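## Task

Adjust the mixer tap to give lukewarm water at maximum flow. The lever must face straight out over the spout and be raised to its highest position. It only counts if the lever stays there on its own once the robot lets go.

## Robot and tools

Robot: two FANUC CRX arms, left_arm and right_arm, each carrying a Robotiq 140 mm two-finger gripper. Arm bases in the scene frame: left_arm at (+0.001, +0.318, 0) m, quat_wxyz (+0.999, 0, 0, -0.047); right_arm at (+0.058, -0.395, 0) m, quat_wxyz (+0.999, 0, 0, -0.049). Scene frame: origin on the table surface midway between the arms, +z up, +x away from the robot over the table, left_arm on the +y side. The arm names do not tell you which side of an image an arm is on.

Tool execute_actions takes "actions", a list holding one action, one wait, or nothing, plus an optional "pictures" boolean (images come by default). An empty list only reports the state. A wait is {"steps": N}, with N at most 300 control steps of 1/30 s, measured from the previous result (your reply time is included). A motion is {"rows": [...], "steps": N}, with 1 to 15 rows and N at most 15 (default 15). Each row is used for one step, and the final row repeats to fill the remaining steps. A refused call moves nothing.

Each row is a single list of 18 numbers, each in [-1, 1], covering both arms even if only one moves. The order is left_arm first: six joint values (waist, shoulder, elbow, forearm roll, wrist pitch, wrist roll), then gripper position, force_limit, speed. The right_arm's nine values follow in the same order. Joint values are offsets, not poses. They are measured from the joint angles in the most recent result that listed them. Before any such result in a scene, and for later calls within one reply, they are measured from where the arm stands when the action begins. They are not measured from the previous row. Scale: 1.0 equals 1.983 rad for waist and shoulder, 2.38 rad for elbow, and 2.975 rad for the three wrist joints. So all zeros drives the arm back to the reference angles; it is not a hold.

Joint ranges in rad, for both arms: waist -3.491 to 3.491, shoulder -3.140 to 3.140, elbow -1.187 to 4.328, forearm roll -3.316 to 3.316, wrist pitch -3.140 to 3.140, wrist roll -3.927 to 3.927. The call is refused if a target goes more than 0.010 rad outside a range. The true stop may differ by up to 0.010 rad, and targets past it get clipped, reported as "joint sent to its limit". That line may refer to an earlier action still running; its absence proves nothing.

Motion limits: target speeds are capped at 2.62 rad/s (waist, shoulder), 3.14 (elbow) and 3.93 (wrist joints), with 0.5 s to accelerate from rest. An arm's joints are slowed together so they finish at the same time. Targets stay within 0.805 rad (waist, shoulder), 0.966 (elbow) or 1.21 (wrist joints) of the measured angle. If the targets would place the gripper more than 70 mm from where it measures, they are pulled back. Large moves therefore need several calls.

Gripper numbers, all absolute settings: position +1 is fully open (140 mm); the pads touch near -0.8; -1 closes until blocked. force_limit on parts up to 40 mm wide: about 14 N at -1, 60 N at 0, 107 N at +1. speed: about 30 mm/s at -1, 140 at 0, 250 at +1. To keep a gripper unchanged, resend its previous three numbers, because 0 is itself a command. Closing pushes the fingertips about 24 mm further out from the arm, so leave clearance above surfaces. Fingers point along gripper +z and move along its y axis. end_effector_position is the point between the closed pads; closed fingertips extend about 33 mm beyond it, open ones about 9 mm.

Results: a state line gives each arm's end_effector_position (m) and end_effector_quat_wxyz in the scene frame. It can be off, more so at long reach. "Joint positions" and "Joint velocities" list each arm's joints in the order above (rad, rad/s). object_status: 0 moving, 1 blocked while opening, 2 blocked while closing (a grip), 3 reached the target or pads met (a thin item may still be held). position_measured is in counts, not mm: 3 is fully open, 230 is pads touching. Stopped fingers stay put until the position number changes by 0.01 or more, or the object slips or is lost. To squeeze harder while status is 2, raise force_limit and switch position between -1 and -0.98. "joint command not followed" means a clearance check altered joint targets on some steps; the rest of the row still applied. HELD marks steps where part or all of your row was not sent.

Between calls the arms keep heading to the last row's target until they nearly stop or a step is HELD. After that, only a new action moves them further, though fingers still finish moving.

Faults: contact torque at a joint's load limit (142 N m for waist, shoulder, elbow; 35.6 for the wrist joints, carried weight included) or 150 N of outside force on any part stops that arm for 10 s, skips the rest of the call, and makes it yield. Holding loads heats motors; a MOTOR HOT line warns, and an OVER-TEMPERATURE FAULT brakes the arm until it cools. Do not let the arms collide or press on each other. Avoid drops, slips, slams and forceful pushes on the tap. Release the lever so it stays set by itself.

zoom_image: "camera" (cam_high, cam_low, cam_left_wrist, cam_right_wrist, all 504x504) and "region" [x0, y0, x1, y1] in pixels from the top-left, at most 504 by 504. It shows a closer crop of that camera's latest image. The wrist cameras are fisheye and sit near the gripper base.

read_manual returns licence texts only. finished_scene with "scene" set to the current scene's number ends and grades it, cannot be undone, and gives the next task. Replying without a tool call ends everything.

Each tool is called after ">>>" as name(argument=value, ...), one argument or row to a line, values as JSON.

## Session

>>> execute_actions(
  actions=[],
)

Scene clock: 0.00 s of 6000.00 s.
left_arm: end_effector_position=(+0.4107, -0.5000, +0.2794) position_measured=3 object_status=3 end_effector_quat_wxyz=(-0.113, -0.345, +0.871, -0.331) | right_arm: end_effector_position=(+0.3077, -0.6782, +0.1843) position_measured=3 object_status=3 end_effector_quat_wxyz=(+0.633, -0.572, -0.453, -0.258)
Joint positions: left_arm=[-0.719  0.709  0.68   0.524 -1.025 -0.161] | right_arm=[-0.834  0.936  0.619 -0.778 -2.623 -2.818]
Joint velocities: left_arm=[-0.    -0.001  0.001 -0.    -0.    -0.   ] | right_arm=[-0.001  0.    -0.     0.    -0.001  0.002]

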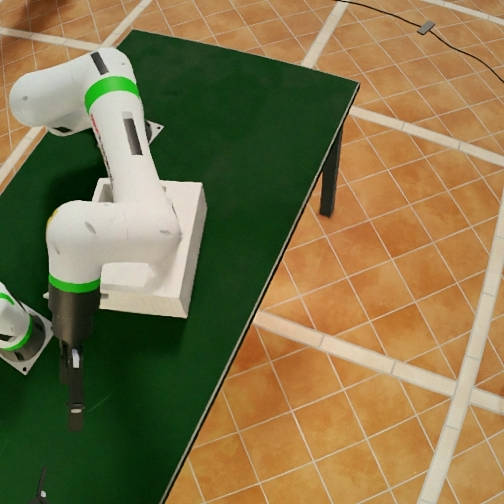

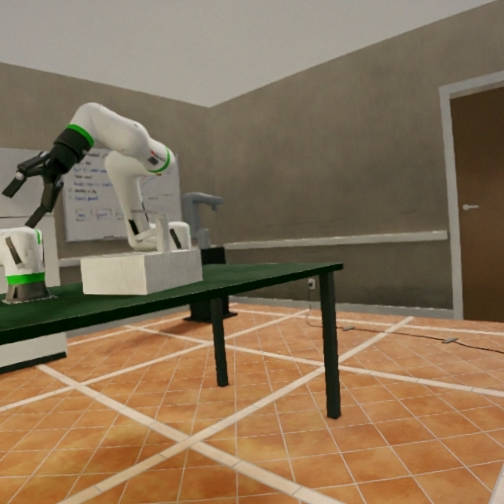

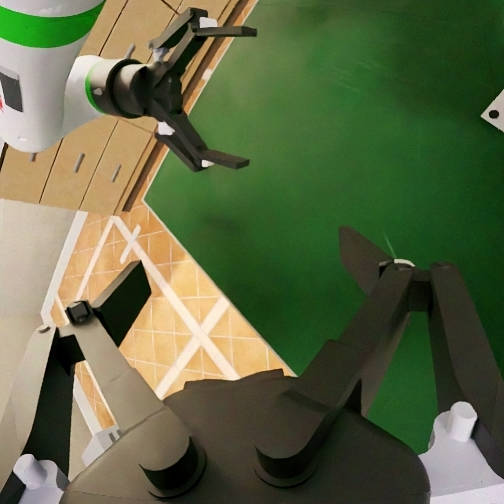

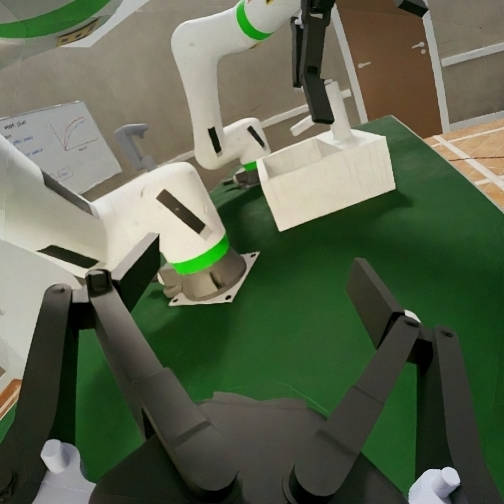

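>>> execute_actions(
  actions=[
    {"rows":[[0,-0.31,0,0,0,0,1,0,0,0,0,0,0,0,0,1,0,0]],"steps":15},
  ],
  pictures=false,
)

>>> execute_actions(
  actions=[
    {"steps":25},
  ],
  pictures=false,
)

>>> execute_actions(
  actions=[
    {"rows":[[0.15,0,-0.07,-0.176,-0.27,0.054,1,0,0,0,0,0,0,0,0,1,0,0]],"steps":15},
  ],
  pictures=false,
)

>>> execute_actions(
  actions=[
    {"steps":40},
  ],
)

Scene clock: 12.47 s of 6000.00 s.
left_arm: end_effector_position=(+0.3816, -0.4693, +0.4701) position_measured=3 object_status=3 end_effector_quat_wxyz=(-0.074, -0.309, +0.847, -0.426) | right_arm: end_effector_position=(+0.3077, -0.6782, +0.1843) position_measured=3 object_status=3 end_effector_quat_wxyz=(+0.633, -0.572, -0.453, -0.258)
Joint positions: left_arm=[-0.719  0.487  0.68   0.524 -1.025 -0.161] | right_arm=[-0.834  0.936  0.619 -0.778 -2.623 -2.818]
Joint velocities: left_arm=[ 0.    -0.508  0.001  0.001 -0.    -0.   ] | right_arm=[-0.    -0.     0.    -0.    -0.     0.001]
Steps of this call (steps 1 to 90: nothing new was sent; then 8.97 s passed at rest; steps 91 to 105: all 15 steps of this action). Readings (joint positions | what the end effector reports):
91: left_arm=[-0.719 0.709 0.680 0.524 -1.025 -0.161] | right_arm=[-0.834 0.936 0.619 -0.778 -2.623 -2.818] | left_arm position_measured=3 object_status=3 | right_arm position_measured=3 object_status=3
92: left_arm=[-0.719 0.705 0.679 0.524 -1.025 -0.161] | right_arm=[-0.834 0.936 0.619 -0.778 -2.623 -2.818] | left_arm position_measured=3 object_status=3 | right_arm position_measured=3 object_status=3
94: left_arm=[-0.719 0.680 0.679 0.524 -1.025 -0.161] | right_arm=[-0.834 0.936 0.619 -0.778 -2.623 -2.818] | left_arm position_measured=3 object_status=3 | right_arm position_measured=3 object_status=3
98: left_arm=[-0.719 0.607 0.680 0.524 -1.025 -0.161] | right_arm=[-0.834 0.936 0.619 -0.778 -2.623 -2.818] | left_arm position_measured=3 object_status=3 | right_arm position_measured=3 object_status=3
105: the state above

Scene clock: 13.30 s of 6000.00 s.
left_arm: end_effector_position=(+0.2634, -0.3446, +0.7666) position_measured=3 object_status=3 end_effector_quat_wxyz=(-0.003, -0.235, +0.781, -0.578) | right_arm: end_effector_position=(+0.3077, -0.6782, +0.1843) position_measured=3 object_status=3 end_effector_quat_wxyz=(+0.633, -0.572, -0.453, -0.258)
Joint positions: left_arm=[-0.719  0.096  0.68   0.524 -1.025 -0.161] | right_arm=[-0.834  0.936  0.619 -0.778 -2.623 -2.818]
Joint velocities: left_arm=[-0.    -0.028 -0.    -0.     0.001 -0.   ] | right_arm=[ 0.     0.001 -0.    -0.     0.001  0.002]
Steps of this call (steps 1 to 25: the robot went on to your last target). Readings (joint positions | what the end effector reports):
1: left_arm=[-0.719 0.470 0.680 0.524 -1.025 -0.161] | right_arm=[-0.834 0.936 0.619 -0.778 -2.623 -2.818] | left_arm position_measured=3 object_status=3 | right_arm position_measured=3 object_status=3
2: left_arm=[-0.719 0.453 0.680 0.524 -1.025 -0.161] | right_arm=[-0.834 0.936 0.619 -0.778 -2.623 -2.818] | left_arm position_measured=3 object_status=3 | right_arm position_measured=3 object_status=3
4: left_arm=[-0.719 0.418 0.680 0.524 -1.025 -0.161] | right_arm=[-0.834 0.936 0.619 -0.778 -2.623 -2.818] | left_arm position_measured=3 object_status=3 | right_arm position_measured=3 object_status=3
8: left_arm=[-0.719 0.350 0.680 0.524 -1.025 -0.161] | right_arm=[-0.834 0.936 0.619 -0.778 -2.623 -2.818] | left_arm position_measured=3 object_status=3 | right_arm position_measured=3 object_status=3
25: the state above

Scene clock: 13.80 s of 6000.00 s.
left_arm: end_effector_position=(+0.3337, -0.2595, +0.5930) position_measured=3 object_status=3 end_effector_quat_wxyz=(+0.031, -0.329, +0.860, -0.389) | right_arm: end_effector_position=(+0.3077, -0.6782, +0.1843) position_measured=3 object_status=3 end_effector_quat_wxyz=(+0.633, -0.572, -0.453, -0.258)
Joint positions: left_arm=[-0.6    0.095  0.613  0.315 -1.346 -0.097] | right_arm=[-0.834  0.936  0.619 -0.778 -2.623 -2.818]
Joint velocities: left_arm=[ 0.271  0.002 -0.152 -0.478 -0.732  0.147] | right_arm=[ 0.     0.001  0.     0.    -0.    -0.001]
Steps of this call (steps 1 to 15: all 15 steps of this action). Readings (joint positions | what the end effector reports):
1: left_arm=[-0.719 0.095 0.680 0.524 -1.025 -0.161] | right_arm=[-0.834 0.936 0.619 -0.778 -2.623 -2.818] | left_arm position_measured=3 object_status=3 | right_arm position_measured=3 object_status=3
2: left_arm=[-0.717 0.095 0.678 0.520 -1.031 -0.160] | right_arm=[-0.834 0.936 0.619 -0.778 -2.623 -2.818] | left_arm position_measured=3 object_status=3 | right_arm position_measured=3 object_status=3
4: left_arm=[-0.703 0.095 0.670 0.495 -1.069 -0.152] | right_arm=[-0.834 0.936 0.619 -0.778 -2.623 -2.818] | left_arm position_measured=3 object_status=3 | right_arm position_measured=3 object_status=3
8: left_arm=[-0.665 0.095 0.649 0.428 -1.172 -0.131] | right_arm=[-0.834 0.936 0.619 -0.778 -2.623 -2.818] | left_arm position_measured=3 object_status=3 | right_arm position_measured=3 object_status=3
15: the state above

Scene clock: 15.13 s of 6000.00 s.
left_arm: end_effector_position=(+0.3622, -0.0360, +0.4156) position_measured=3 object_status=3 end_effector_quat_wxyz=(+0.040, -0.502, +0.861, -0.069) | right_arm: end_effector_position=(+0.3077, -0.6782, +0.1843) position_measured=3 object_status=3 end_effector_quat_wxyz=(+0.633, -0.572, -0.453, -0.258)
Joint positions: left_arm=[-0.422  0.096  0.513  0.001 -1.828 -0.   ] | right_arm=[-0.834  0.936  0.619 -0.778 -2.623 -2.818]
Joint velocities: left_arm=[ 0.001  0.001 -0.     0.001 -0.001  0.   ] | right_arm=[-0.    -0.002  0.    -0.     0.     0.001]
Steps of this call (steps 1 to 40: the robot went on to your last target). Readings (joint positions | what the end effector reports):
1: left_arm=[-0.591 0.095 0.608 0.298 -1.371 -0.092] | right_arm=[-0.834 0.936 0.619 -0.778 -2.623 -2.818] | left_arm position_measured=3 object_status=3 | right_arm position_measured=3 object_status=3
2: left_arm=[-0.582 0.095 0.603 0.282 -1.396 -0.087] | right_arm=[-0.834 0.936 0.619 -0.778 -2.623 -2.818] | left_arm position_measured=3 object_status=3 | right_arm position_measured=3 object_status=3
4: left_arm=[-0.563 0.095 0.592 0.249 -1.446 -0.077] | right_arm=[-0.834 0.936 0.619 -0.778 -2.623 -2.818] | left_arm position_measured=3 object_status=3 | right_arm position_measured=3 object_status=3
8: left_arm=[-0.525 0.095 0.571 0.183 -1.548 -0.056] | right_arm=[-0.834 0.936 0.619 -0.778 -2.623 -2.818] | left_arm position_measured=3 object_status=3 | right_arm position_measured=3 object_status=3
40: the state above

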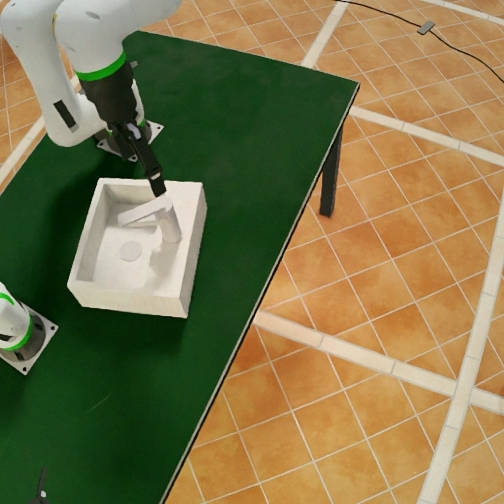

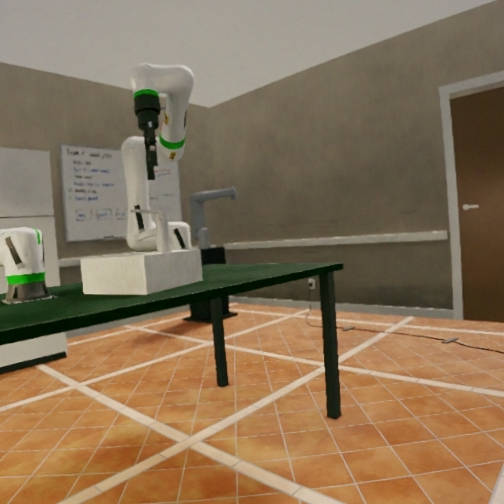

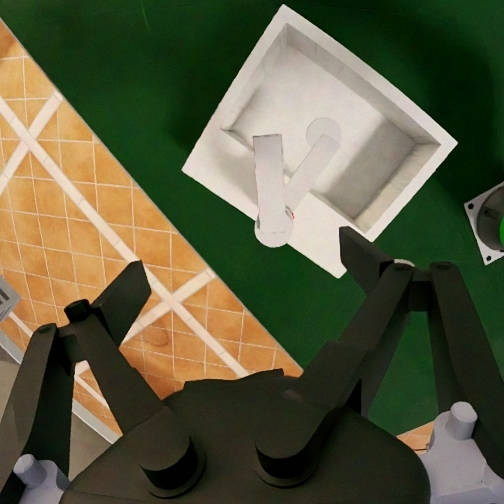

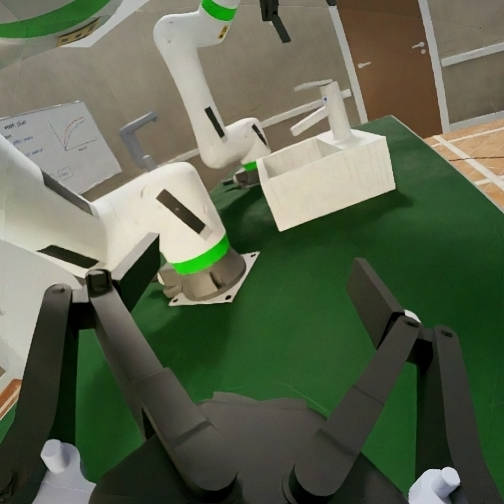

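>>> execute_actions(
  actions=[
    {"rows":[[-0.05,0.014,-0.072,0,0.013,0,0.3,0,0,0,0,0,0,0,0,1,0,0]],"steps":15},
  ],
  pictures=false,
)

>>> execute_actions(
  actions=[
    {"steps":15},
  ],
)

>>> zoom_image(
  camera="cam_low",
  region=[70,120,230,300],
)

Scene clock: 57.77 s of 6000.00 s.
left_arm: end_effector_position=(+0.3100, -0.0591, +0.3288) position_measured=91 object_status=0 end_effector_quat_wxyz=(-0.000, -0.460, +0.888, -0.000) | right_arm: end_effector_position=(+0.3077, -0.6782, +0.1843) position_measured=3 object_status=3 end_effector_quat_wxyz=(+0.633, -0.572, -0.453, -0.258)
Joint positions: left_arm=[-0.521  0.123  0.342  0.001 -1.789 -0.   ] | right_arm=[-0.834  0.936  0.619 -0.778 -2.623 -2.818]
Joint velocities: left_arm=[-0.001 -0.001 -0.005  0.     0.001  0.001] | right_arm=[ 0.    -0.001  0.     0.     0.     0.002]
Steps of this call (steps 1 to 15: the robot went on to your last target; steps 16 to 90: nothing new was sent; then 39.13 s passed at rest; steps 91 to 105: all 15 steps of this action). Readings (joint positions | what the end effector reports):
91: left_arm=[-0.422 0.096 0.513 0.001 -1.828 -0.000] | right_arm=[-0.834 0.936 0.619 -0.778 -2.623 -2.818] | left_arm position_measured=3 object_status=0 | right_arm position_measured=3 object_status=3
92: left_arm=[-0.424 0.096 0.508 0.001 -1.828 -0.000] | right_arm=[-0.834 0.936 0.619 -0.778 -2.623 -2.818] | left_arm position_measured=8 object_status=0 | right_arm position_measured=3 object_status=3
94: left_arm=[-0.441 0.101 0.478 0.001 -1.820 -0.000] | right_arm=[-0.834 0.936 0.619 -0.778 -2.623 -2.818] | left_arm position_measured=23 object_status=0 | right_arm position_measured=3 object_status=3
98: left_arm=[-0.498 0.117 0.381 0.001 -1.798 -0.000] | right_arm=[-0.834 0.936 0.619 -0.778 -2.623 -2.818] | left_arm position_measured=53 object_status=0 | right_arm position_measured=3 object_status=3
105: the state above

Scene clock: 58.27 s of 6000.00 s.
left_arm: end_effector_position=(+0.3099, -0.0592, +0.3286) position_measured=91 object_status=3 end_effector_quat_wxyz=(-0.000, -0.460, +0.888, -0.000) | right_arm: end_effector_position=(+0.3077, -0.6782, +0.1843) position_measured=3 object_status=3 end_effector_quat_wxyz=(+0.633, -0.572, -0.453, -0.258)
Joint positions: left_arm=[-0.521  0.123  0.342  0.001 -1.789 -0.   ] | right_arm=[-0.834  0.936  0.619 -0.778 -2.623 -2.818]
Joint velocities: left_arm=[ 0.    -0.    -0.001  0.     0.    -0.   ] | right_arm=[ 0.001 -0.     0.    -0.    -0.     0.   ]
Steps of this call (steps 1 to 15: the robot went on to your last target). Readings (joint positions | what the end effector reports):
1: left_arm=[-0.521 0.123 0.342 0.001 -1.789 -0.000] | right_arm=[-0.834 0.936 0.619 -0.778 -2.623 -2.818] | left_arm position_measured=91 object_status=0 | right_arm position_measured=3 object_status=3
2: left_arm=[-0.521 0.123 0.342 0.001 -1.789 -0.000] | right_arm=[-0.834 0.936 0.619 -0.778 -2.623 -2.818] | left_arm position_measured=91 object_status=0 | right_arm position_measured=3 object_status=3
4: left_arm=[-0.521 0.123 0.342 0.001 -1.789 -0.000] | right_arm=[-0.834 0.936 0.619 -0.778 -2.623 -2.818] | left_arm position_measured=91 object_status=3 | right_arm position_measured=3 object_status=3
8: left_arm=[-0.521 0.123 0.342 0.001 -1.789 -0.000] | right_arm=[-0.834 0.936 0.619 -0.778 -2.623 -2.818] | left_arm position_measured=91 object_status=3 | right_arm position_measured=3 object_status=3
15: the state above
All arms were judged still, so your last target was given up. Only a new action makes them travel on or press farther. Fingers that are still opening or closing keep moving.

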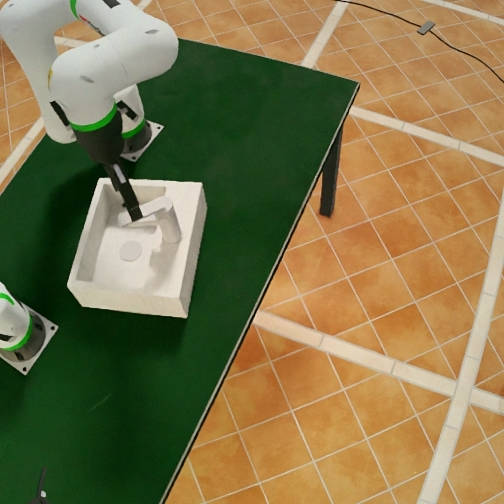

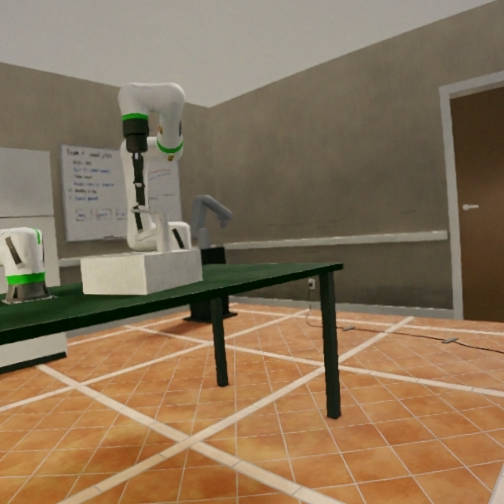

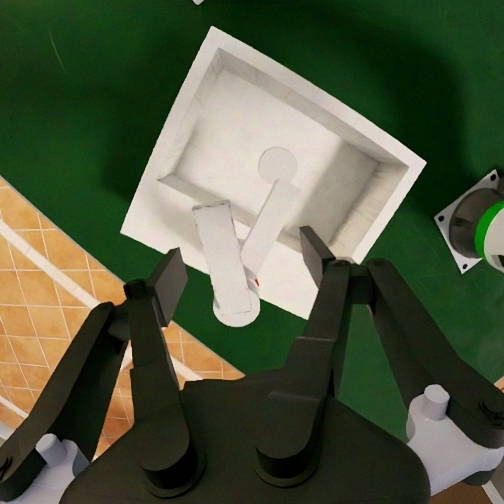

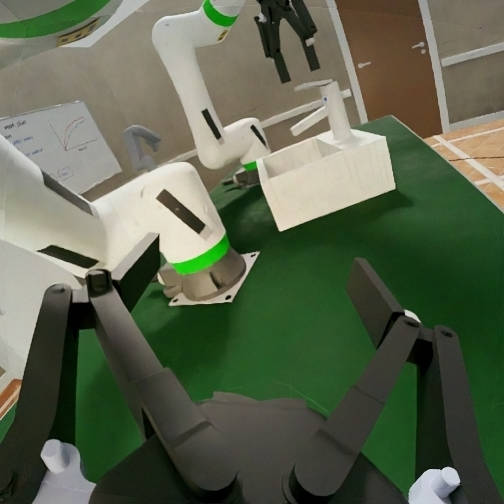

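Region (70, 120, 230, 300) of cam_low's 504x504 image, scaled by 2.800, with more detail than that image has.

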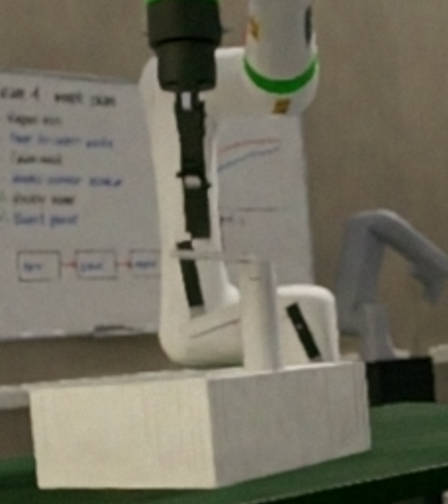

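>>> execute_actions(
  actions=[
    {"rows":[[0.005,0.012,-0.02,0,0.024,0,0.3,0,0,0,0,0,0,0,0,1,0,0],[0.005,0.012,-0.02,0,0.024,0,0.3,0,0,0,0,0,0,0,0,1,0,0],[0.005,0.012,-0.02,0,0.024,0,0.3,0,0,0,0,0,0,0,0,1,0,0],[0.005,0.0115,-0.049,0,0.047,0,0.3,0,0,0,0,0,0,0,0,1,0,0]],"steps":15},
  ],
)

Scene clock: 71.43 s of 6000.00 s.
left_arm: end_effector_position=(+0.3287, -0.0665, +0.2681) position_measured=91 object_status=3 end_effector_quat_wxyz=(-0.000, -0.465, +0.886, -0.000) | right_arm: end_effector_position=(+0.3077, -0.6782, +0.1843) position_measured=3 object_status=3 end_effector_quat_wxyz=(+0.633, -0.572, -0.453, -0.258)
Joint positions: left_arm=[-0.511  0.146  0.225  0.001 -1.649 -0.   ] | right_arm=[-0.834  0.936  0.619 -0.778 -2.623 -2.818]
Joint velocities: left_arm=[ 0.001 -0.001 -0.003  0.     0.003 -0.001] | right_arm=[ 0.     0.001 -0.     0.     0.    -0.001]
Steps of this call (steps 1 to 90: nothing new was sent; then 9.67 s passed at rest; steps 91 to 105: all 15 steps of this action). Readings (joint positions | what the end effector reports):
91: left_arm=[-0.521 0.124 0.341 0.001 -1.789 -0.000] | right_arm=[-0.834 0.936 0.619 -0.778 -2.623 -2.818] | left_arm position_measured=91 object_status=3 | right_arm position_measured=3 object_status=3
92: left_arm=[-0.520 0.125 0.338 0.001 -1.782 -0.000] | right_arm=[-0.834 0.936 0.619 -0.778 -2.623 -2.818] | left_arm position_measured=91 object_status=3 | right_arm position_measured=3 object_status=3
94: left_arm=[-0.516 0.137 0.315 0.001 -1.749 -0.000] | right_arm=[-0.834 0.936 0.619 -0.778 -2.623 -2.818] | left_arm position_measured=91 object_status=3 | right_arm position_measured=3 object_status=3
98: left_arm=[-0.511 0.146 0.244 0.001 -1.670 -0.000] | right_arm=[-0.834 0.936 0.619 -0.778 -2.623 -2.818] | left_arm position_measured=91 object_status=3 | right_arm position_measured=3 object_status=3
105: the state above

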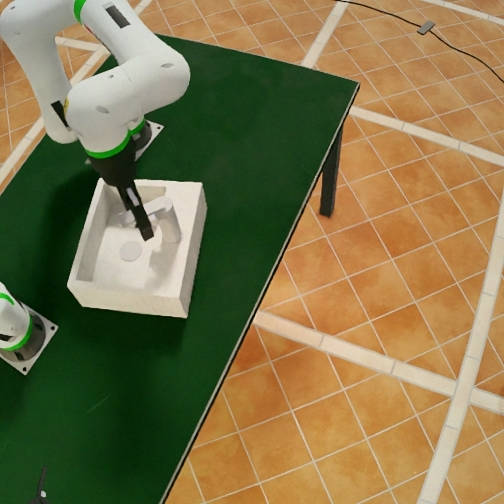

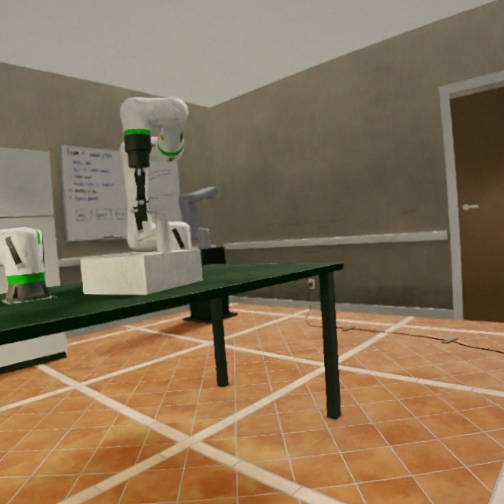

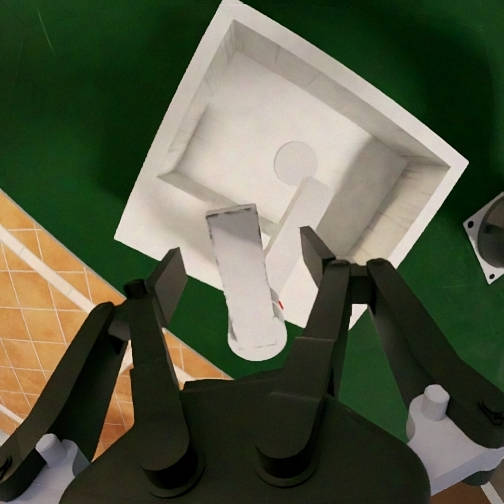

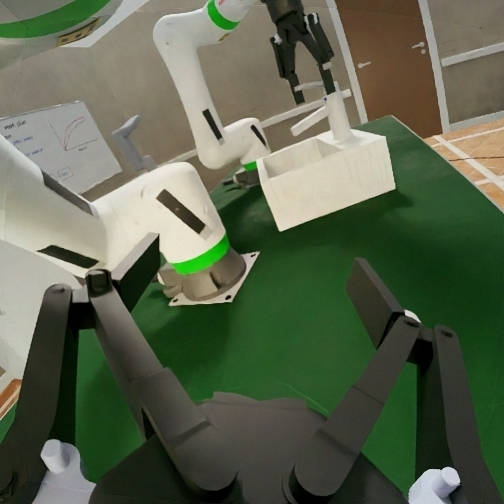

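>>> execute_actions(
  actions=[
    {"rows":[[0,0,0,0,0,0,-0.2,-0.5,0,0,0,0,0,0,0,1,0,0]],"steps":10},
  ],
  pictures=false,
)

>>> execute_actions(
  actions=[
    {"rows":[[0.0197,-0.076,-0.068,0,0.004,-0.232,-0.2,-0.5,0,0,0,0,0,0,0,1,0,0]],"steps":15},
  ],
  pictures=false,
)

>>> execute_actions(
  actions=[
    {"steps":15},
  ],
)

Scene clock: 83.90 s of 6000.00 s.
left_arm: end_effector_position=(+0.3287, -0.0665, +0.2681) position_measured=153 object_status=0 end_effector_quat_wxyz=(-0.000, -0.465, +0.886, -0.000) | right_arm: end_effector_position=(+0.3077, -0.6782, +0.1843) position_measured=3 object_status=3 end_effector_quat_wxyz=(+0.633, -0.572, -0.453, -0.258)
Joint positions: left_arm=[-0.511  0.146  0.225  0.001 -1.649 -0.   ] | right_arm=[-0.834  0.936  0.619 -0.778 -2.623 -2.818]
Joint velocities: left_arm=[-0.     0.     0.003 -0.     0.     0.   ] | right_arm=[-0.001 -0.    -0.     0.     0.     0.001]
Steps of this call (steps 1 to 15: the robot went on to your last target; steps 16 to 90: nothing new was sent; then 9.13 s passed at rest; steps 91 to 100: all 10 steps of this action). Readings (joint positions | what the end effector reports):
91: left_arm=[-0.511 0.146 0.225 0.001 -1.649 -0.000] | right_arm=[-0.834 0.936 0.619 -0.778 -2.623 -2.818] | left_arm position_measured=91 object_status=0 | right_arm position_measured=3 object_status=3
92: left_arm=[-0.511 0.146 0.225 0.001 -1.649 -0.000] | right_arm=[-0.834 0.936 0.619 -0.778 -2.623 -2.818] | left_arm position_measured=95 object_status=0 | right_arm position_measured=3 object_status=3
94: left_arm=[-0.511 0.146 0.225 0.001 -1.649 -0.000] | right_arm=[-0.834 0.936 0.619 -0.778 -2.623 -2.818] | left_arm position_measured=111 object_status=0 | right_arm position_measured=3 object_status=3
98: left_arm=[-0.511 0.146 0.225 0.001 -1.649 -0.000] | right_arm=[-0.834 0.936 0.619 -0.778 -2.623 -2.818] | left_arm position_measured=141 object_status=0 | right_arm position_measured=3 object_status=3
100: the state above

Scene clock: 84.40 s of 6000.00 s.
left_arm: end_effector_position=(+0.2953, -0.0246, +0.2682) position_measured=154 object_status=3 end_effector_quat_wxyz=(+0.000, -0.185, +0.983, -0.001) | right_arm: end_effector_position=(+0.3077, -0.6782, +0.1843) position_measured=3 object_status=3 end_effector_quat_wxyz=(+0.633, -0.572, -0.453, -0.258)
Joint positions: left_arm=[-0.475  0.009  0.078  0.001 -1.639 -0.631] | right_arm=[-0.834  0.936  0.619 -0.778 -2.623 -2.818]
Joint velocities: left_arm=[ 0.053 -0.209 -0.225 -0.001  0.017 -0.938] | right_arm=[ 0.     0.     0.001 -0.    -0.     0.001]
Steps of this call (steps 1 to 15: all 15 steps of this action). Readings (joint positions | what the end effector reports):
1: left_arm=[-0.511 0.146 0.225 0.001 -1.649 -0.000] | right_arm=[-0.834 0.936 0.619 -0.778 -2.623 -2.818] | left_arm position_measured=154 object_status=0 | right_arm position_measured=3 object_status=3
2: left_arm=[-0.511 0.145 0.224 0.001 -1.649 -0.006] | right_arm=[-0.834 0.936 0.619 -0.778 -2.623 -2.818] | left_arm position_measured=154 object_status=0 | right_arm position_measured=3 object_status=3
4: left_arm=[-0.509 0.137 0.216 0.001 -1.649 -0.045] | right_arm=[-0.834 0.936 0.619 -0.778 -2.623 -2.818] | left_arm position_measured=154 object_status=0 | right_arm position_measured=3 object_status=3
8: left_arm=[-0.499 0.099 0.174 0.001 -1.646 -0.225] | right_arm=[-0.834 0.936 0.619 -0.778 -2.623 -2.818] | left_arm position_measured=154 object_status=3 | right_arm position_measured=3 object_status=3
15: the state above

Scene clock: 84.90 s of 6000.00 s.
left_arm: end_effector_position=(+0.2920, -0.0207, +0.2677) position_measured=154 object_status=3 end_effector_quat_wxyz=(+0.000, -0.157, +0.988, -0.001) | right_arm: end_effector_position=(+0.3077, -0.6782, +0.1843) position_measured=3 object_status=3 end_effector_quat_wxyz=(+0.633, -0.572, -0.453, -0.258)
Joint positions: left_arm=[-0.472 -0.005  0.063  0.001 -1.637 -0.69 ] | right_arm=[-0.834  0.936  0.619 -0.778 -2.623 -2.818]
Joint velocities: left_arm=[-0.001 -0.001  0.     0.    -0.001  0.   ] | right_arm=[-0.    -0.001  0.001  0.     0.    -0.001]
Steps of this call (steps 1 to 15: the robot went on to your last target). Readings (joint positions | what the end effector reports):
1: left_arm=[-0.474 0.003 0.071 0.001 -1.638 -0.658] | right_arm=[-0.834 0.936 0.619 -0.778 -2.623 -2.818] | left_arm position_measured=154 object_status=3 | right_arm position_measured=3 object_status=3
2: left_arm=[-0.473 -0.002 0.066 0.001 -1.638 -0.677] | right_arm=[-0.834 0.936 0.619 -0.778 -2.623 -2.818] | left_arm position_measured=154 object_status=3 | right_arm position_measured=3 object_status=3
4: left_arm=[-0.472 -0.004 0.063 0.001 -1.637 -0.690] | right_arm=[-0.834 0.936 0.619 -0.778 -2.623 -2.818] | left_arm position_measured=154 object_status=3 | right_arm position_measured=3 object_status=3
8: left_arm=[-0.472 -0.004 0.063 0.001 -1.637 -0.690] | right_arm=[-0.834 0.936 0.619 -0.778 -2.623 -2.818] | left_arm position_measured=154 object_status=3 | right_arm position_measured=3 object_status=3
15: the state above

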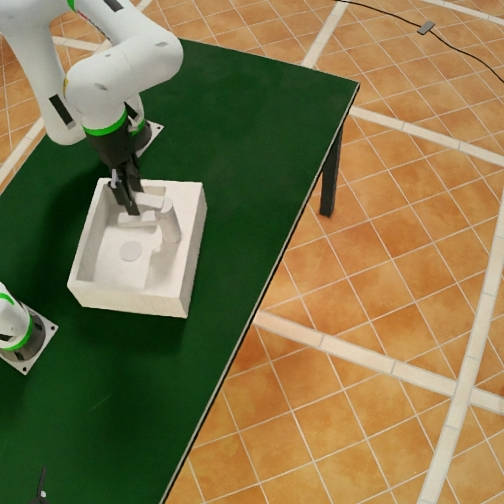

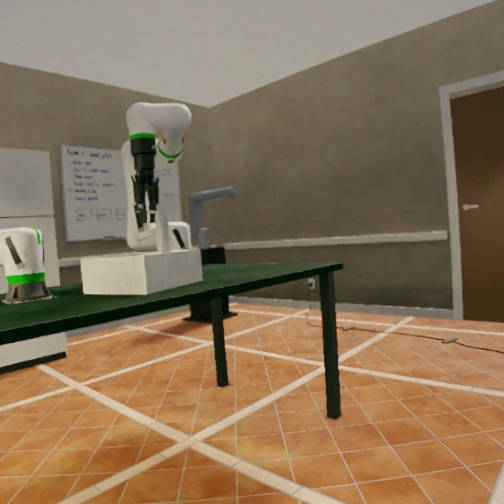

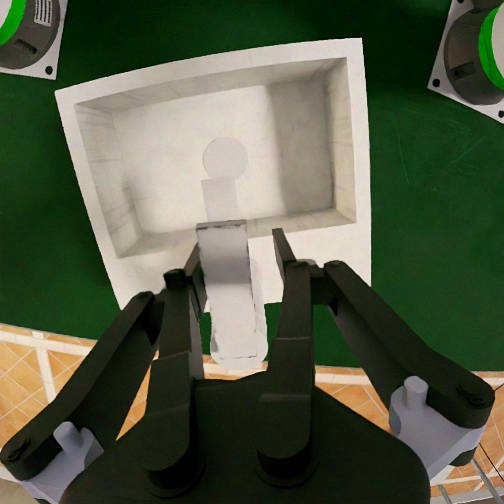

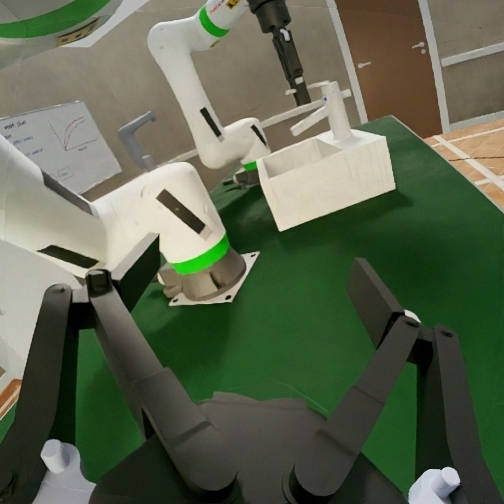

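>>> execute_actions(
  actions=[
    {"rows":[[-0.0065,0.01,0.0085,0,0,-0.018,-0.2,-0.5,0,0,0,0,0,0,0,1,0,0]],"steps":10},
  ],
  pictures=false,
)

>>> execute_actions(
  actions=[
    {"rows":[[0,0,0,0,0,0,-1,-0.3,-0.5,0,0,0,0,0,0,1,0,0]],"steps":15},
  ],
)

Scene clock: 91.13 s of 6000.00 s.
left_arm: end_effector_position=(+0.2945, -0.0289, +0.2678) position_measured=154 object_status=3 end_effector_quat_wxyz=(+0.000, -0.124, +0.992, -0.001) | right_arm: end_effector_position=(+0.3077, -0.6782, +0.1843) position_measured=3 object_status=3 end_effector_quat_wxyz=(+0.633, -0.572, -0.453, -0.258)
Joint positions: left_arm=[-0.484  0.015  0.083  0.001 -1.637 -0.744] | right_arm=[-0.834  0.936  0.619 -0.778 -2.623 -2.818]
Joint velocities: left_arm=[-0.003  0.002  0.003  0.001 -0.    -0.005] | right_arm=[-0.     0.001 -0.     0.    -0.     0.002]
Steps of this call (steps 1 to 15: the robot went on to your last target; steps 16 to 90: nothing new was sent; then 2.90 s passed at rest; steps 91 to 100: all 10 steps of this action). Readings (joint positions | what the end effector reports):
91: left_arm=[-0.472 -0.004 0.063 0.001 -1.637 -0.691] | right_arm=[-0.834 0.936 0.619 -0.778 -2.623 -2.818] | left_arm position_measured=154 object_status=3 | right_arm position_measured=3 object_status=3
92: left_arm=[-0.473 -0.002 0.065 0.001 -1.637 -0.697] | right_arm=[-0.834 0.936 0.619 -0.778 -2.623 -2.818] | left_arm position_measured=154 object_status=3 | right_arm position_measured=3 object_status=3
94: left_arm=[-0.480 0.008 0.076 0.001 -1.637 -0.725] | right_arm=[-0.834 0.936 0.619 -0.778 -2.623 -2.818] | left_arm position_measured=154 object_status=3 | right_arm position_measured=3 object_status=3
98: left_arm=[-0.484 0.015 0.083 0.001 -1.637 -0.743] | right_arm=[-0.834 0.936 0.619 -0.778 -2.623 -2.818] | left_arm position_measured=154 object_status=3 | right_arm position_measured=3 object_status=3
100: the state above

Scene clock: 91.63 s of 6000.00 s.
left_arm: end_effector_position=(+0.2945, -0.0289, +0.2678) position_measured=187 object_status=0 end_effector_quat_wxyz=(+0.000, -0.124, +0.992, -0.001) | right_arm: end_effector_position=(+0.3077, -0.6782, +0.1843) position_measured=3 object_status=3 end_effector_quat_wxyz=(+0.633, -0.572, -0.453, -0.258)
Joint positions: left_arm=[-0.485  0.015  0.083  0.001 -1.637 -0.744] | right_arm=[-0.834  0.936  0.619 -0.778 -2.623 -2.818]
Joint velocities: left_arm=[-0.001 -0.002 -0.001 -0.001  0.001 -0.001] | right_arm=[-0.     0.002  0.     0.     0.    -0.   ]
Steps of this call (steps 1 to 15: all 15 steps of this action). Readings (joint positions | what the end effector reports):
1: left_arm=[-0.485 0.015 0.083 0.001 -1.637 -0.744] | right_arm=[-0.834 0.936 0.619 -0.778 -2.623 -2.818] | left_arm position_measured=154 object_status=0 | right_arm position_measured=3 object_status=3
2: left_arm=[-0.485 0.015 0.083 0.001 -1.637 -0.744] | right_arm=[-0.834 0.936 0.619 -0.778 -2.623 -2.818] | left_arm position_measured=157 object_status=0 | right_arm position_measured=3 object_status=3
4: left_arm=[-0.485 0.015 0.083 0.001 -1.637 -0.744] | right_arm=[-0.834 0.936 0.619 -0.778 -2.623 -2.818] | left_arm position_measured=166 object_status=0 | right_arm position_measured=3 object_status=3
8: left_arm=[-0.485 0.015 0.083 0.001 -1.637 -0.744] | right_arm=[-0.834 0.936 0.619 -0.778 -2.623 -2.818] | left_arm position_measured=185 object_status=0 | right_arm position_measured=3 object_status=3
15: the state above

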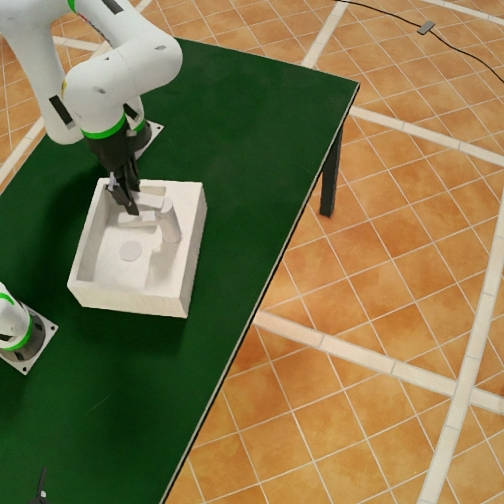

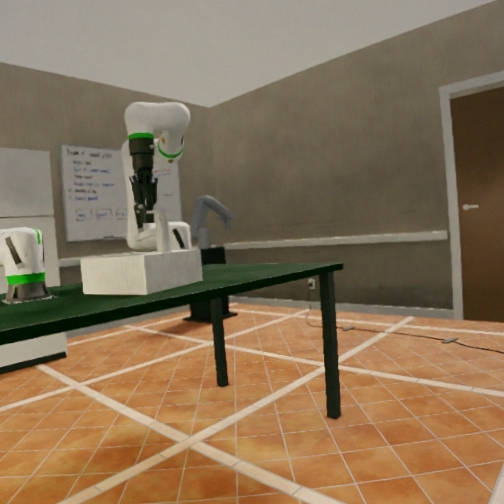

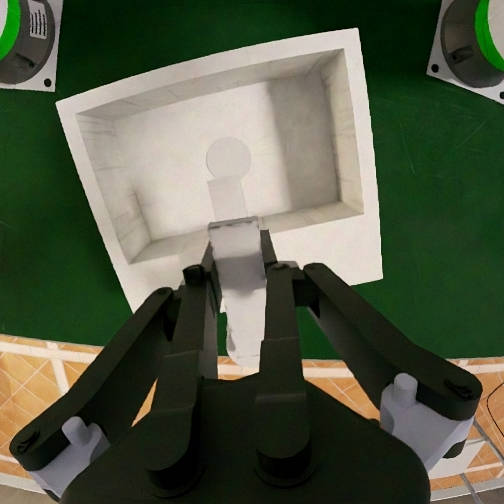

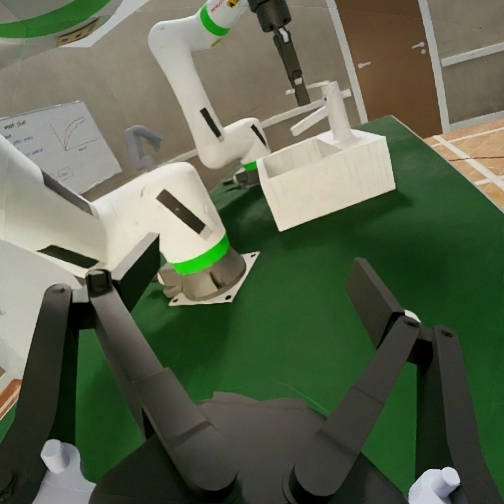

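>>> execute_actions(
  actions=[
    {"rows":[[0.002,0.004,0.022,0,-0.014,-0.001,-1,-0.3,-0.5,0,0,0,0,0,0,1,0,0],[0.002,0.004,0.022,0,-0.014,-0.001,-1,-0.3,-0.5,0,0,0,0,0,0,1,0,0],[0.002,0.004,0.022,0,-0.014,-0.001,-1,-0.3,-0.5,0,0,0,0,0,0,1,0,0],[0.0065,0.011,0.0437,0,-0.0276,-0.004,-1,-0.3,-0.5,0,0,0,0,0,0,1,0,0]],"steps":15},
  ],
)

>>> zoom_image(
  camera="cam_right_wrist",
  region=[260,30,380,150],
)

Scene clock: 98.80 s of 6000.00 s.
left_arm: end_effector_position=(+0.3030, -0.0279, +0.3027) position_measured=188 object_status=2 end_effector_quat_wxyz=(+0.000, -0.125, +0.992, -0.001) | right_arm: end_effector_position=(+0.3077, -0.6782, +0.1843) position_measured=3 object_status=3 end_effector_quat_wxyz=(+0.633, -0.572, -0.453, -0.258)
Joint positions: left_arm=[-0.472  0.037  0.187  0.001 -1.72  -0.756] | right_arm=[-0.834  0.936  0.619 -0.778 -2.623 -2.818]
Joint velocities: left_arm=[ 0.001 -0.001  0.004 -0.002  0.     0.   ] | right_arm=[ 0.     0.002  0.001  0.    -0.001  0.001]
Steps of this call (steps 1 to 15: the robot went on to your last target; steps 16 to 90: nothing new was sent; then 3.67 s passed at rest; steps 91 to 105: all 15 steps of this action). Readings (joint positions | what the end effector reports):
91: left_arm=[-0.484 0.015 0.084 0.001 -1.637 -0.744] | right_arm=[-0.834 0.936 0.619 -0.778 -2.623 -2.818] | left_arm position_measured=187 object_status=2 | right_arm position_measured=3 object_status=3
92: left_arm=[-0.484 0.016 0.088 0.001 -1.641 -0.744] | right_arm=[-0.834 0.936 0.619 -0.778 -2.623 -2.818] | left_arm position_measured=187 object_status=2 | right_arm position_measured=3 object_status=3
94: left_arm=[-0.482 0.020 0.114 -0.000 -1.661 -0.745] | right_arm=[-0.834 0.936 0.619 -0.778 -2.623 -2.818] | left_arm position_measured=187 object_status=2 | right_arm position_measured=3 object_status=3
98: left_arm=[-0.474 0.034 0.175 0.001 -1.711 -0.754] | right_arm=[-0.834 0.936 0.619 -0.778 -2.623 -2.818] | left_arm position_measured=187 object_status=2 | right_arm position_measured=3 object_status=3
105: the state above

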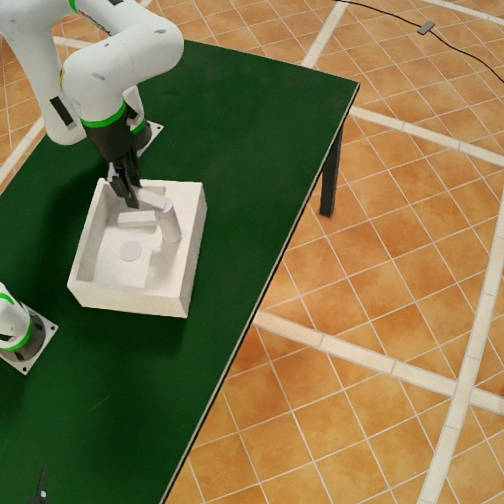

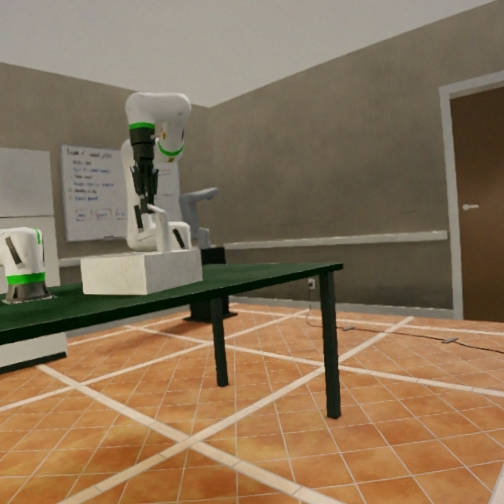

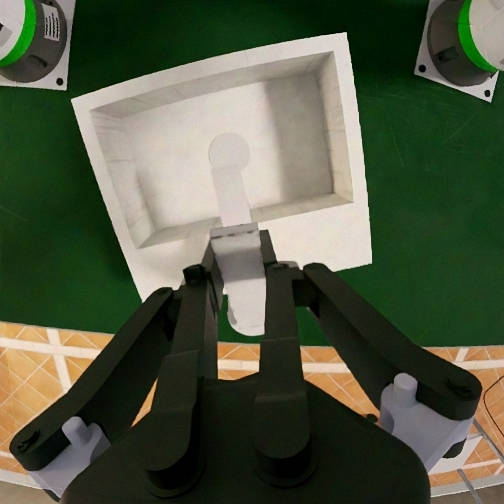

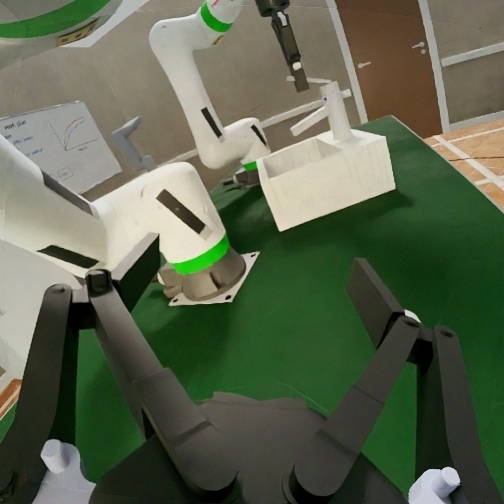

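Region (260, 30, 380, 150) of cam_right_wrist's 504x504 image, scaled by 4.200, with more detail than that image has.

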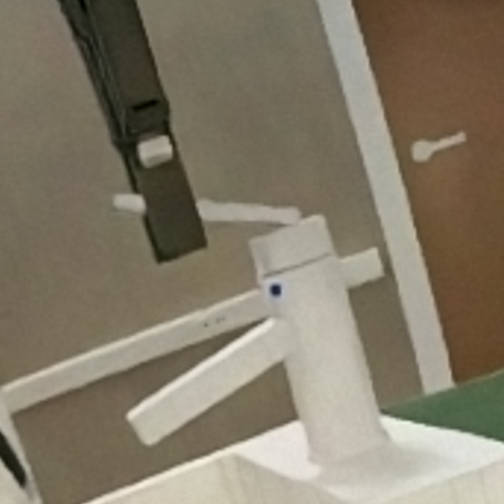

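Continue: up 15 mm, in 8 mm, with lateral corrected.

>>> execute_actions(
  actions=[
    {"rows":[[0.008,0.007,0.0205,0,-0.0117,-0.005,-1,-0.3,-0.5,0,0,0,0,0,0,1,0,0]],"steps":15},
  ],
)

>>> zoom_image(
  camera="cam_right_wrist",
  region=[260,30,380,150],
)

Scene clock: 103.43 s of 6000.00 s.
left_arm: end_effector_position=(+0.3112, -0.0247, +0.3172) position_measured=188 object_status=2 end_effector_quat_wxyz=(+0.000, -0.125, +0.992, -0.001) | right_arm: end_effector_position=(+0.3077, -0.6782, +0.1843) position_measured=3 object_status=3 end_effector_quat_wxyz=(+0.633, -0.572, -0.453, -0.258)
Joint positions: left_arm=[-0.456  0.051  0.236  0.001 -1.754 -0.771] | right_arm=[-0.834  0.936  0.619 -0.778 -2.623 -2.818]
Joint velocities: left_arm=[ 0.002  0.     0.     0.001 -0.    -0.   ] | right_arm=[-0.     0.     0.    -0.     0.    -0.001]
Steps of this call (steps 1 to 15: the robot went on to your last target; steps 16 to 90: nothing new was sent; then 1.13 s passed at rest; steps 91 to 105: all 15 steps of this action). Readings (joint positions | what the end effector reports):
91: left_arm=[-0.471 0.037 0.188 0.001 -1.720 -0.756] | right_arm=[-0.834 0.936 0.619 -0.778 -2.623 -2.818] | left_arm position_measured=188 object_status=2 | right_arm position_measured=3 object_status=3
92: left_arm=[-0.470 0.038 0.193 0.001 -1.722 -0.757] | right_arm=[-0.834 0.936 0.619 -0.778 -2.623 -2.818] | left_arm position_measured=188 object_status=2 | right_arm position_measured=3 object_status=3
94: left_arm=[-0.462 0.045 0.218 0.001 -1.740 -0.765] | right_arm=[-0.834 0.936 0.619 -0.778 -2.623 -2.818] | left_arm position_measured=188 object_status=2 | right_arm position_measured=3 object_status=3
98: left_arm=[-0.456 0.051 0.235 0.001 -1.754 -0.770] | right_arm=[-0.834 0.936 0.619 -0.778 -2.623 -2.818] | left_arm position_measured=188 object_status=2 | right_arm position_measured=3 object_status=3
105: the state above

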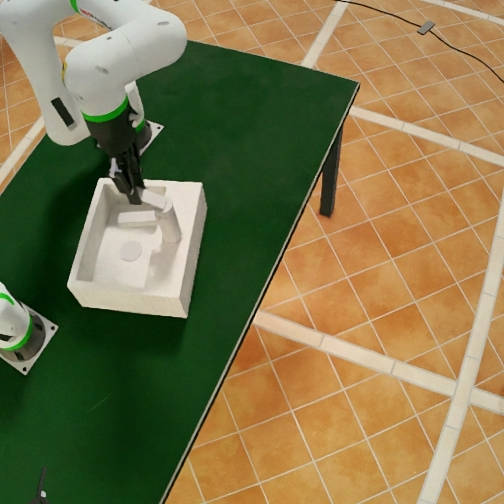

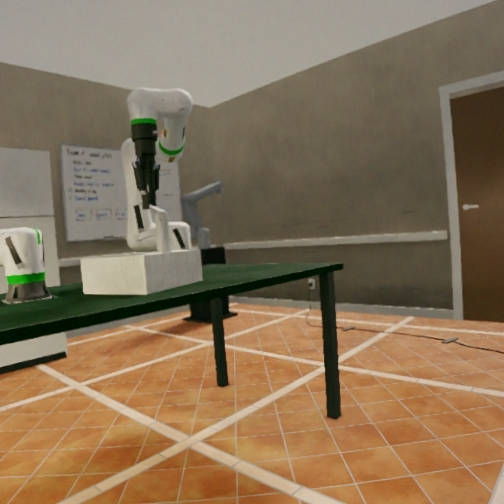

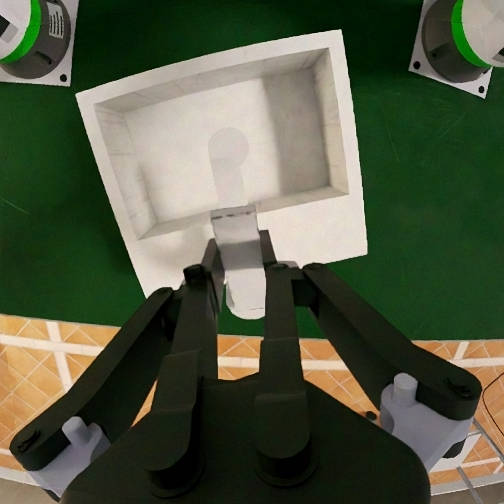

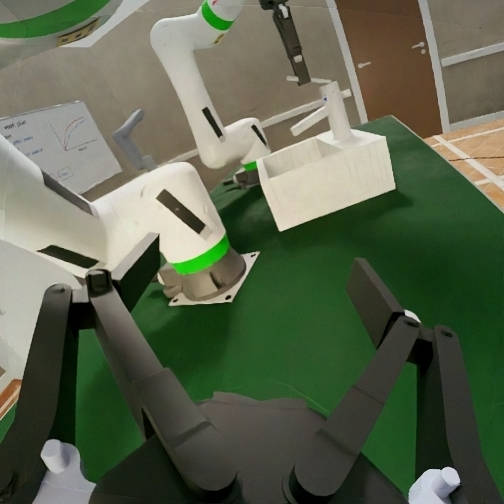

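Region (260, 30, 380, 150) of cam_right_wrist's 504x504 image, scaled by 4.200, with more detail than that image has.

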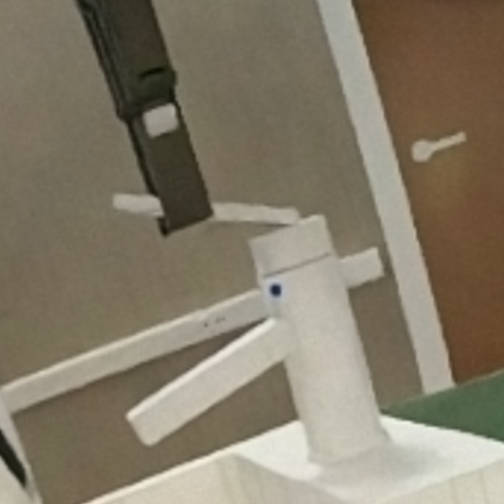

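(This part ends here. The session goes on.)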